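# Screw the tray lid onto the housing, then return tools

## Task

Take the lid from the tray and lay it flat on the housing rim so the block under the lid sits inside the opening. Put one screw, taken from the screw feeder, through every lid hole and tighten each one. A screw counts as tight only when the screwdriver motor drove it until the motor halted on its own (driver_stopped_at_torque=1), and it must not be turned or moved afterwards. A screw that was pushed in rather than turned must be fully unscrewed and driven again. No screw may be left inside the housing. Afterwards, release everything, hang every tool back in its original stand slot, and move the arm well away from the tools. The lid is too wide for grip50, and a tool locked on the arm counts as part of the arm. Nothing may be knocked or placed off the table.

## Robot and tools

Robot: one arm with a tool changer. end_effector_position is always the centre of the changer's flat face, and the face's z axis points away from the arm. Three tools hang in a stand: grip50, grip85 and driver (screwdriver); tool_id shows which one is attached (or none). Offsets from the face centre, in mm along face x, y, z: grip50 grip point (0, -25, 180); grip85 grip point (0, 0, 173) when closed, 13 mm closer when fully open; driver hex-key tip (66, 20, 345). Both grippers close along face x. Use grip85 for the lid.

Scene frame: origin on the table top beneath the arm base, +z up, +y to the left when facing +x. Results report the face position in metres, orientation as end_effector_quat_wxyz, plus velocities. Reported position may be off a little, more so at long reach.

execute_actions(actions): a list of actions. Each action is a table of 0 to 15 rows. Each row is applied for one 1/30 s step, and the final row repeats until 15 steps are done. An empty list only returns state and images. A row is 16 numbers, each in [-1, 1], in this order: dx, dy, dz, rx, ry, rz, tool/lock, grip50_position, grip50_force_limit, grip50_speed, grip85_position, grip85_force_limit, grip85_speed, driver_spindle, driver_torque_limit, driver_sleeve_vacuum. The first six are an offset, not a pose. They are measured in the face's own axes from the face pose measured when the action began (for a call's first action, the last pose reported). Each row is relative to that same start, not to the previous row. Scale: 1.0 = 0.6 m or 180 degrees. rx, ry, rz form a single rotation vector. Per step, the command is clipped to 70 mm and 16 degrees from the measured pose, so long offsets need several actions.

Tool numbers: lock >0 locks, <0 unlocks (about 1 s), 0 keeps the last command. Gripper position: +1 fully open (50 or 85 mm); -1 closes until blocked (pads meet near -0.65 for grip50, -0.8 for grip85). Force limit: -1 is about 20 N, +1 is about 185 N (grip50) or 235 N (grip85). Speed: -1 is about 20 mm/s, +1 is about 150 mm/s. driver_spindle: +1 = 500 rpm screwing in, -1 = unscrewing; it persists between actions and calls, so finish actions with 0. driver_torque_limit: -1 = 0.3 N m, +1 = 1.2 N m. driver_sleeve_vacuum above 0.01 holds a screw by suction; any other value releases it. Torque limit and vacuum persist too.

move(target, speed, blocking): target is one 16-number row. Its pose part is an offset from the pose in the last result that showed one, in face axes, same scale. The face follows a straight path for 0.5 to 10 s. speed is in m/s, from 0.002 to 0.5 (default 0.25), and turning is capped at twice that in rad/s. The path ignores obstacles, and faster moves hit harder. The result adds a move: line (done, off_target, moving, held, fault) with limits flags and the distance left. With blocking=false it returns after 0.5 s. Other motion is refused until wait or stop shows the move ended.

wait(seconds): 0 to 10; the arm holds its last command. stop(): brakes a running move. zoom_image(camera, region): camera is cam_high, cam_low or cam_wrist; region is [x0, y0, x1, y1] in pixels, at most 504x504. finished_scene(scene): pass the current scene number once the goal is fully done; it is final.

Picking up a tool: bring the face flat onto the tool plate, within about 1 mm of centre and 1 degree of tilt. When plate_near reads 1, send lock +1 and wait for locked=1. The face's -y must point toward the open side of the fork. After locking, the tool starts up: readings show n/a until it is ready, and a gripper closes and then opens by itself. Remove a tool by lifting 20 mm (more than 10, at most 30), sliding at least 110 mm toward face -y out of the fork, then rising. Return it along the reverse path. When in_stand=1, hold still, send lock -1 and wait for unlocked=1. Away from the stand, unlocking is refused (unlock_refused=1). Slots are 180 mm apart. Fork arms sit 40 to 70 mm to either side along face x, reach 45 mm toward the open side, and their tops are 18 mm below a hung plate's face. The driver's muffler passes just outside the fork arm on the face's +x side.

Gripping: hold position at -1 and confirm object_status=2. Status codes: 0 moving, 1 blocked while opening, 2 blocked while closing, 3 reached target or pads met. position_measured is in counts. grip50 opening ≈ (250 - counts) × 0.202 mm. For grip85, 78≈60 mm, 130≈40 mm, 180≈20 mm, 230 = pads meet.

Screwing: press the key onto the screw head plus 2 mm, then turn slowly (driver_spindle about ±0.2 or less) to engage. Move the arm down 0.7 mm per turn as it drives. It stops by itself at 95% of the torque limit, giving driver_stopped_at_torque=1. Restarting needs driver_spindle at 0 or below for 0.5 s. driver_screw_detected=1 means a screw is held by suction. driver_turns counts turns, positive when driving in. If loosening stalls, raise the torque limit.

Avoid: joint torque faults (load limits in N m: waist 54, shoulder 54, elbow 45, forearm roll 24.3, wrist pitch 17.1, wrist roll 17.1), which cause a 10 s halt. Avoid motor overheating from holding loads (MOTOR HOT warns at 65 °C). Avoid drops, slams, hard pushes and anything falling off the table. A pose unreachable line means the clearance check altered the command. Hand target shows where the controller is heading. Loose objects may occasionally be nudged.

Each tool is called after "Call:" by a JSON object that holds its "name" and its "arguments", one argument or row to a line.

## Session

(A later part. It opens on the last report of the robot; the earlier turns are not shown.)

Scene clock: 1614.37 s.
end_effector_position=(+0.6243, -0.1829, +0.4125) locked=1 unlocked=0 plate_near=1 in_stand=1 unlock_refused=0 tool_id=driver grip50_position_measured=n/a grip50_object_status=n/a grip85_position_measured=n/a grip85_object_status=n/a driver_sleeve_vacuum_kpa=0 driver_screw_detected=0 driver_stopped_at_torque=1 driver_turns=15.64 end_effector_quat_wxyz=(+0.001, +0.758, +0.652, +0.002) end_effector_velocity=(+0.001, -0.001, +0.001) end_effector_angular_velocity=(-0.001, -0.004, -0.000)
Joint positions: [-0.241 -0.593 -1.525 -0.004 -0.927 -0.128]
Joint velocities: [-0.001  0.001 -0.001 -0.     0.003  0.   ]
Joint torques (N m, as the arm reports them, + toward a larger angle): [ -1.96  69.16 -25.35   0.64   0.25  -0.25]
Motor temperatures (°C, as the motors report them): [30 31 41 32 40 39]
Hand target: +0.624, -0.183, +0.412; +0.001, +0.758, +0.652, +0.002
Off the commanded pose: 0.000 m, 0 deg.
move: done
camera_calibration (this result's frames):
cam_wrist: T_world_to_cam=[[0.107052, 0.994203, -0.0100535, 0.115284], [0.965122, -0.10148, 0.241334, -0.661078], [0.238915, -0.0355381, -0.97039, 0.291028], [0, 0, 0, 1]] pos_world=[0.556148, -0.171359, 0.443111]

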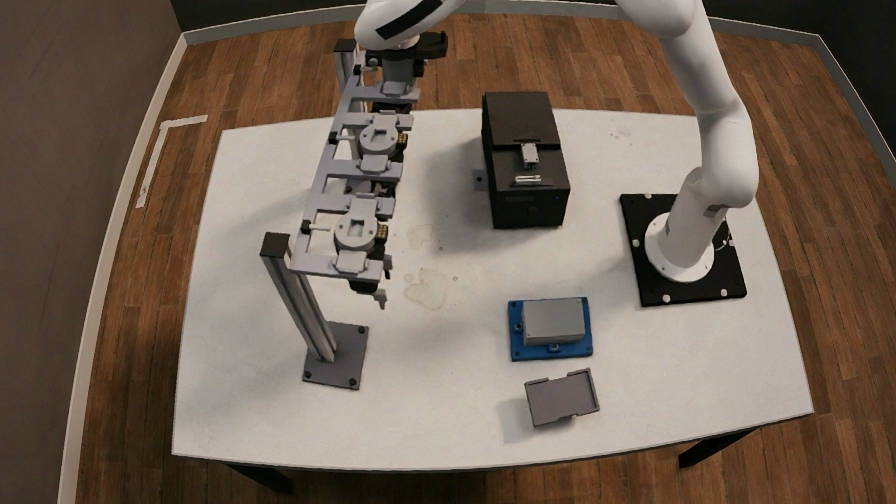

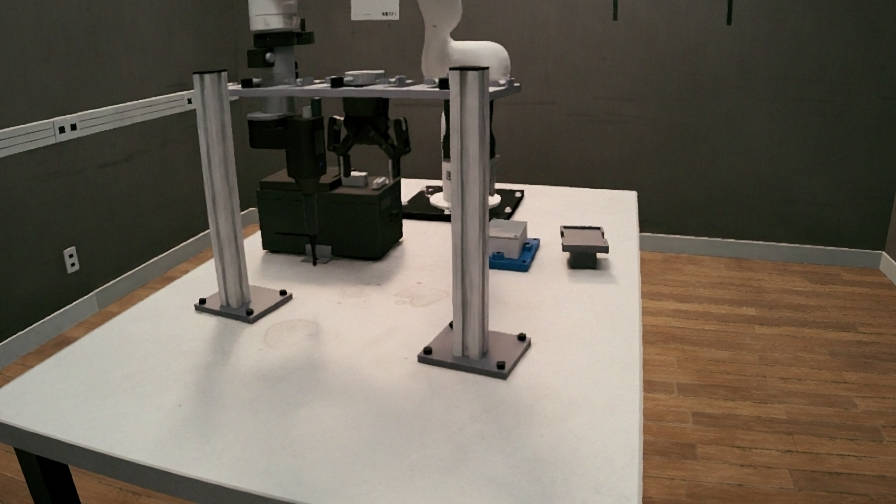

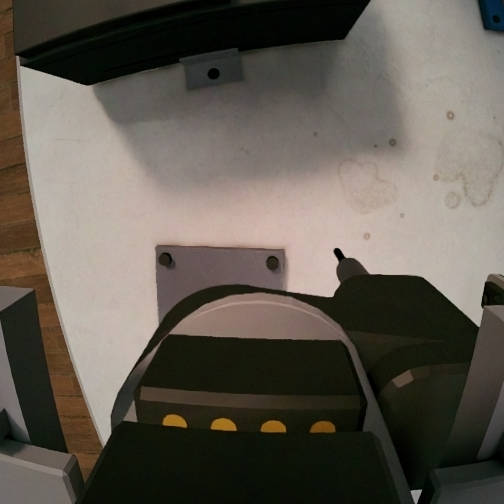

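Lower 0.7 mm more while unlocking.

Call:
{"name": "execute_actions", "arguments": {
  "actions": [
    [[0,0,0.0015,0,0,0,0,0,0,0,0,0,0,0,0,0]],
    [[0,0,0,0,0,0,-1,0,0,0,0,0,0,0,0,0]],
    [[0,0,0,0,0,0,-1,0,0,0,0,0,0,0,0,0]],
    [[0,0,0,0,0,0,-1,0,0,0,0,0,0,0,0,0]]
  ]
}}

Scene clock: 1621.23 s.
end_effector_position=(+0.6243, -0.1829, +0.4118) locked=0 unlocked=1 plate_near=1 in_stand=1 unlock_refused=0 tool_id=none grip50_position_measured=n/a grip50_object_status=n/a grip85_position_measured=n/a grip85_object_status=n/a driver_sleeve_vacuum_kpa=n/a driver_screw_detected=n/a driver_stopped_at_torque=n/a driver_turns=n/a end_effector_quat_wxyz=(+0.001, +0.758, +0.652, +0.002) end_effector_velocity=(-0.000, -0.000, -0.000) end_effector_angular_velocity=(-0.001, +0.001, +0.000)
Joint positions: [-0.241 -0.594 -1.524 -0.004 -0.926 -0.128]
Joint velocities: [-0.    -0.    -0.    -0.001 -0.    -0.   ]
Joint torques (N m, as the arm reports them, + toward a larger angle): [ -3.01  46.46 -17.65   0.49   0.44  -0.38]
Motor temperatures (°C, as the motors report them): [30 31 41 32 40 39]
Hand target: +0.624, -0.183, +0.412; +0.001, +0.758, +0.652, +0.002
Off the commanded pose: 0.000 m, 0 deg.
Step readings (end_effector_position; steps 1 to 15: 1st action; 16 to 30: 2nd action; 31 to 45: 3rd action; 46 to 60: 4th action):
0: (+0.6243, -0.1829, +0.4124)
1: (+0.6243, -0.1829, +0.4124)
2: (+0.6243, -0.1829, +0.4123)
4: (+0.6244, -0.1830, +0.4122)
8: (+0.6245, -0.1830, +0.4122)
15: (+0.6245, -0.1830, +0.4121)
16: (+0.6243, -0.1829, +0.4116)
17: (+0.6243, -0.1829, +0.4116)
19: (+0.6243, -0.1829, +0.4117)
23: (+0.6243, -0.1829, +0.4117)
30: (+0.6243, -0.1829, +0.4118)
31: (+0.6243, -0.1829, +0.4118)
32: (+0.6243, -0.1829, +0.4118)
34: (+0.6243, -0.1829, +0.4118)
38: (+0.6243, -0.1829, +0.4118)
45: (+0.6243, -0.1829, +0.4118)
46: (+0.6243, -0.1829, +0.4118)
47: (+0.6243, -0.1829, +0.4118)
49: (+0.6243, -0.1829, +0.4118)
53: (+0.6243, -0.1829, +0.4118)
60: end_effector_position above
camera_calibration (this result's frames):
cam_wrist: T_world_to_cam=[[0.107127, 0.994195, -0.0100039, 0.115213], [0.965125, -0.101567, 0.241284, -0.660869], [0.238867, -0.0355031, -0.970403, 0.290337], [0, 0, 0, 1]] pos_world=[0.556127, -0.171359, 0.442353]

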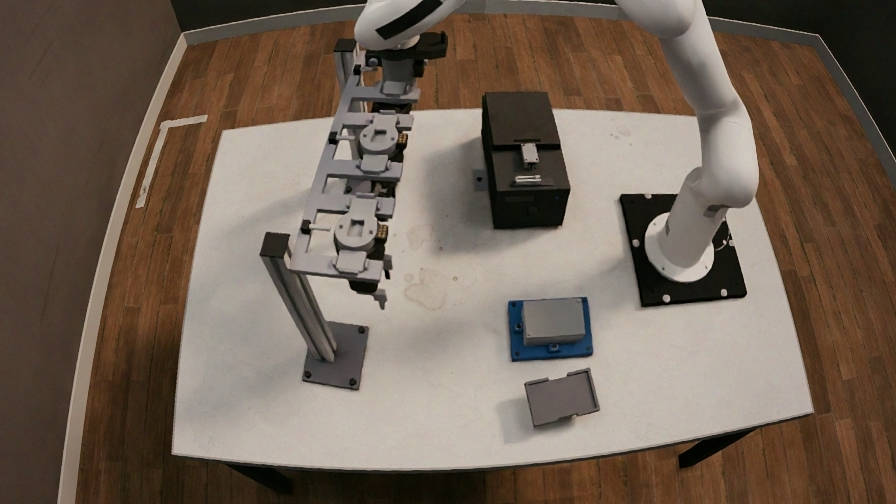

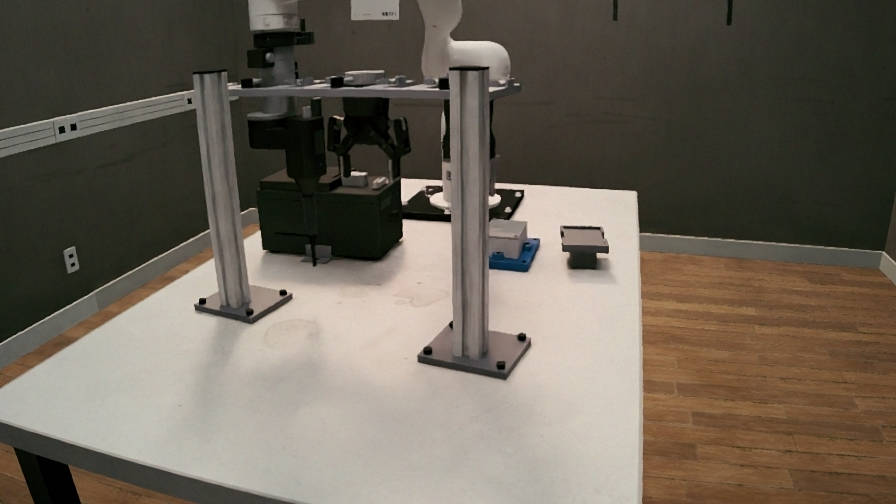

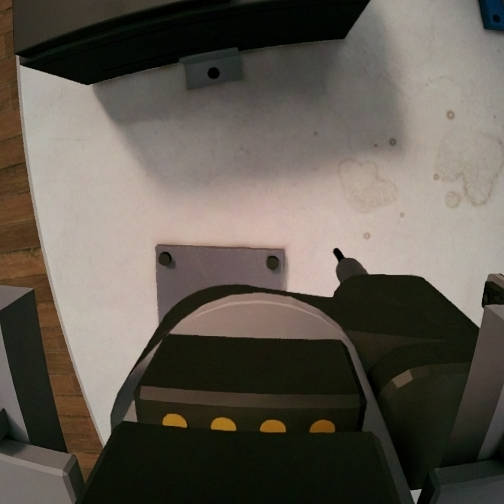

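Call:
{"name": "move", "arguments": {
  "target": [0,0,-0.1,0,0,0,0,0,0,0,0,0,0,0,0,0],
  "speed": 0.08
}}

Call:
{"name": "move", "arguments": {
  "target": [0,-0.4,-0.1,0,0,0,0,0,0,0,0,0,0,0,0,0],
  "speed": 0.25
}}

Scene clock: 1629.83 s.
end_effector_position=(+0.6241, -0.1829, +0.4715) locked=0 unlocked=1 plate_near=0 in_stand=0 unlock_refused=0 tool_id=none grip50_position_measured=n/a grip50_object_status=n/a grip85_position_measured=n/a grip85_object_status=n/a driver_sleeve_vacuum_kpa=n/a driver_screw_detected=n/a driver_stopped_at_torque=n/a driver_turns=n/a end_effector_quat_wxyz=(+0.001, +0.758, +0.652, +0.002) end_effector_velocity=(+0.000, -0.001, +0.000) end_effector_angular_velocity=(-0.000, +0.001, -0.001)
Joint positions: [-0.24  -0.554 -1.602 -0.004 -1.043 -0.128]
Joint velocities: [-0.001 -0.001 -0.002 -0.    -0.001  0.   ]
Joint torques (N m, as the arm reports them, + toward a larger angle): [ -1.26  47.07 -18.     0.5    0.1   -0.34]
Motor temperatures (°C, as the motors report them): [30 31 41 32 39 39]
Hand target: +0.624, -0.183, +0.472; +0.001, +0.758, +0.652, +0.002
Off the commanded pose: 0.000 m, 0 deg.
move: done
camera_calibration (this result's frames):
cam_wrist: T_world_to_cam=[[0.106955, 0.994215, -0.00985048, 0.115874], [0.965204, -0.101446, 0.241019, -0.674989], [0.238625, -0.0352859, -0.97047, 0.348584], [0, 0, 0, 1]] pos_world=[0.555928, -0.171378, 0.502117]

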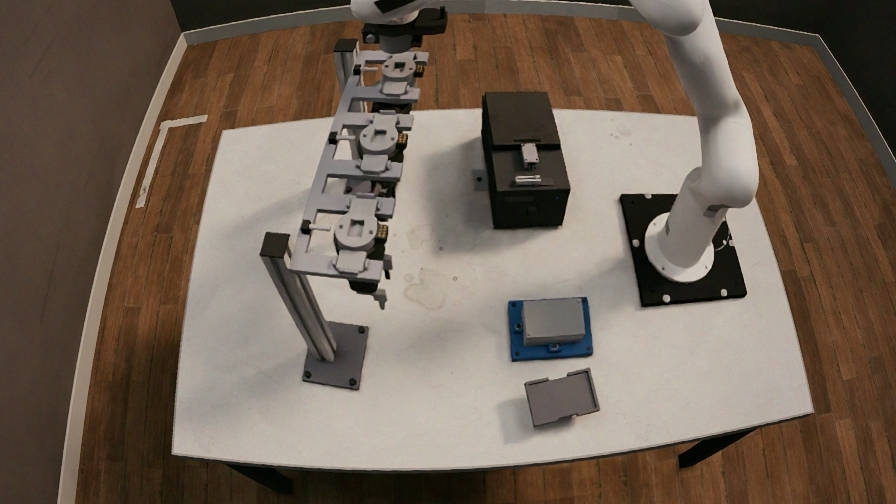

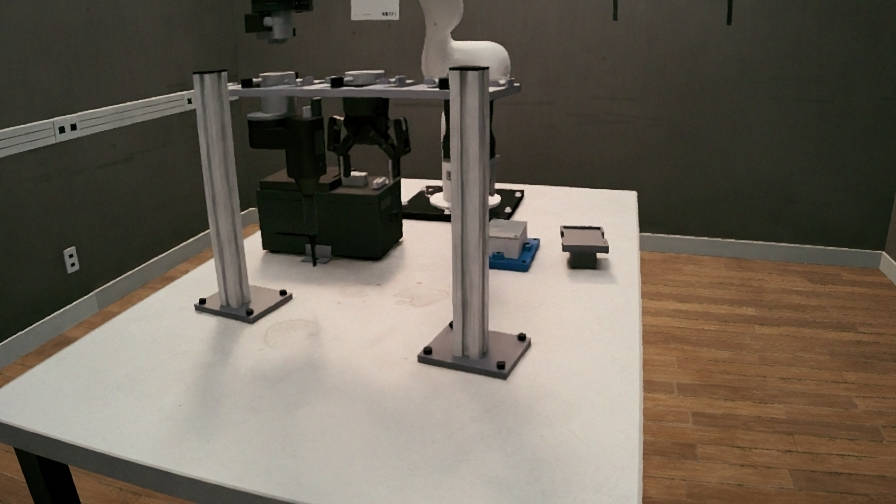

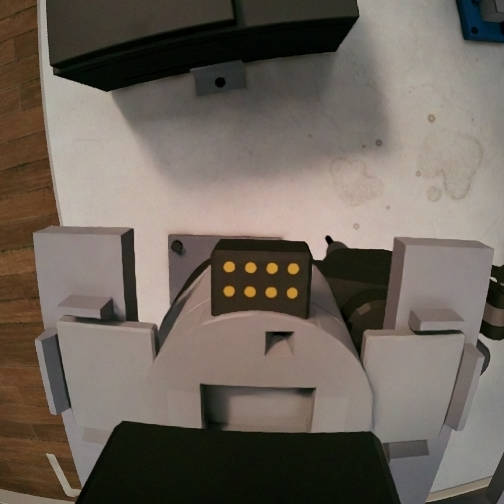

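Scene clock: 1631.33 s.
end_effector_position=(+0.3870, -0.1467, +0.5307) locked=0 unlocked=1 plate_near=0 in_stand=0 unlock_refused=0 tool_id=none grip50_position_measured=n/a grip50_object_status=n/a grip85_position_measured=n/a grip85_object_status=n/a driver_sleeve_vacuum_kpa=n/a driver_screw_detected=n/a driver_stopped_at_torque=n/a driver_turns=n/a end_effector_quat_wxyz=(+0.001, +0.758, +0.652, +0.002) end_effector_velocity=(-0.001, +0.000, +0.001) end_effector_angular_velocity=(-0.001, -0.001, +0.001)
Joint positions: [-0.314  0.082 -0.97  -0.003 -1.048 -0.202]
Joint velocities: [-0.     0.003  0.001 -0.    -0.001 -0.001]
Joint torques (N m, as the arm reports them, + toward a larger angle): [ -2.33  15.05 -18.    -0.06   0.06  -0.27]
Motor temperatures (°C, as the motors report them): [30 31 41 32 39 39]
Hand target: +0.387, -0.147, +0.531; +0.001, +0.758, +0.652, +0.002
Off the commanded pose: 0.001 m, 0 deg.
move: done
camera_calibration (this result's frames):
cam_wrist: T_world_to_cam=[[0.106908, 0.99422, -0.00990933, 0.105875], [0.965242, -0.101391, 0.240889, -0.456616], [0.238492, -0.0353178, -0.970502, 0.463969], [0, 0, 0, 1]] pos_world=[0.318773, -0.135173, 0.561325]

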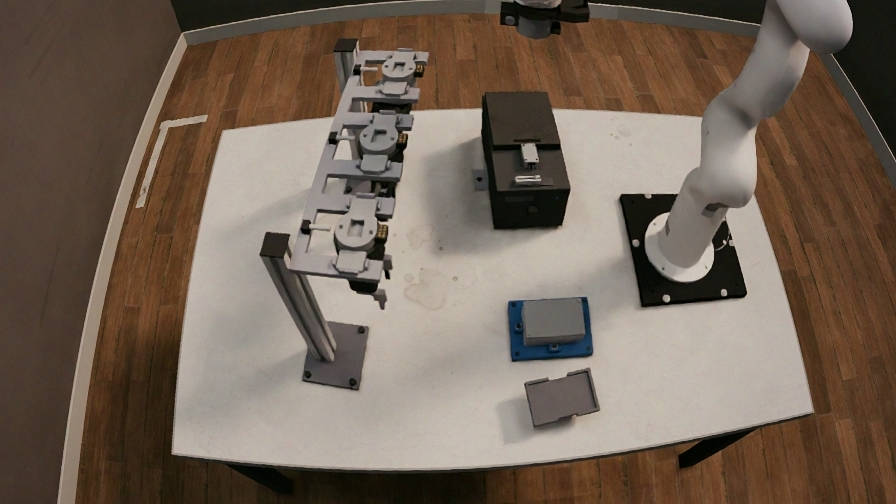

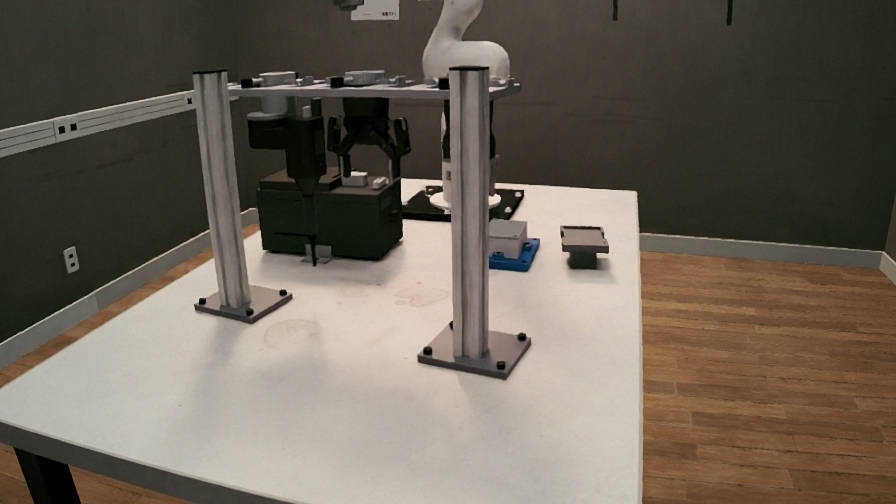

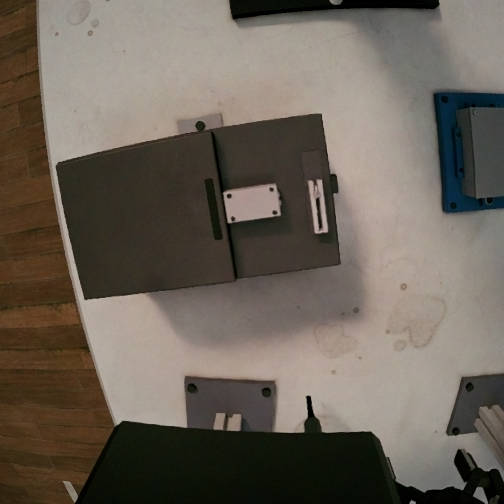

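Call:
{"name": "zoom_image", "arguments": {
  "camera": "cam_high",
  "region": [480,270,640,440]
}}

Region (480, 270, 640, 440) of cam_high's 896x504 image, scaled by 2.965, with more detail than that image has; it fills the left 474 columns of this view, and the rest is white.

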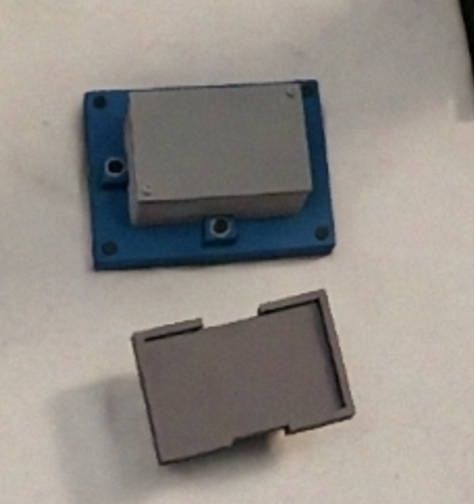

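Call:
{"name": "finished_scene", "arguments": {
  "scene": 1
}}

The scene is finished: the task was done.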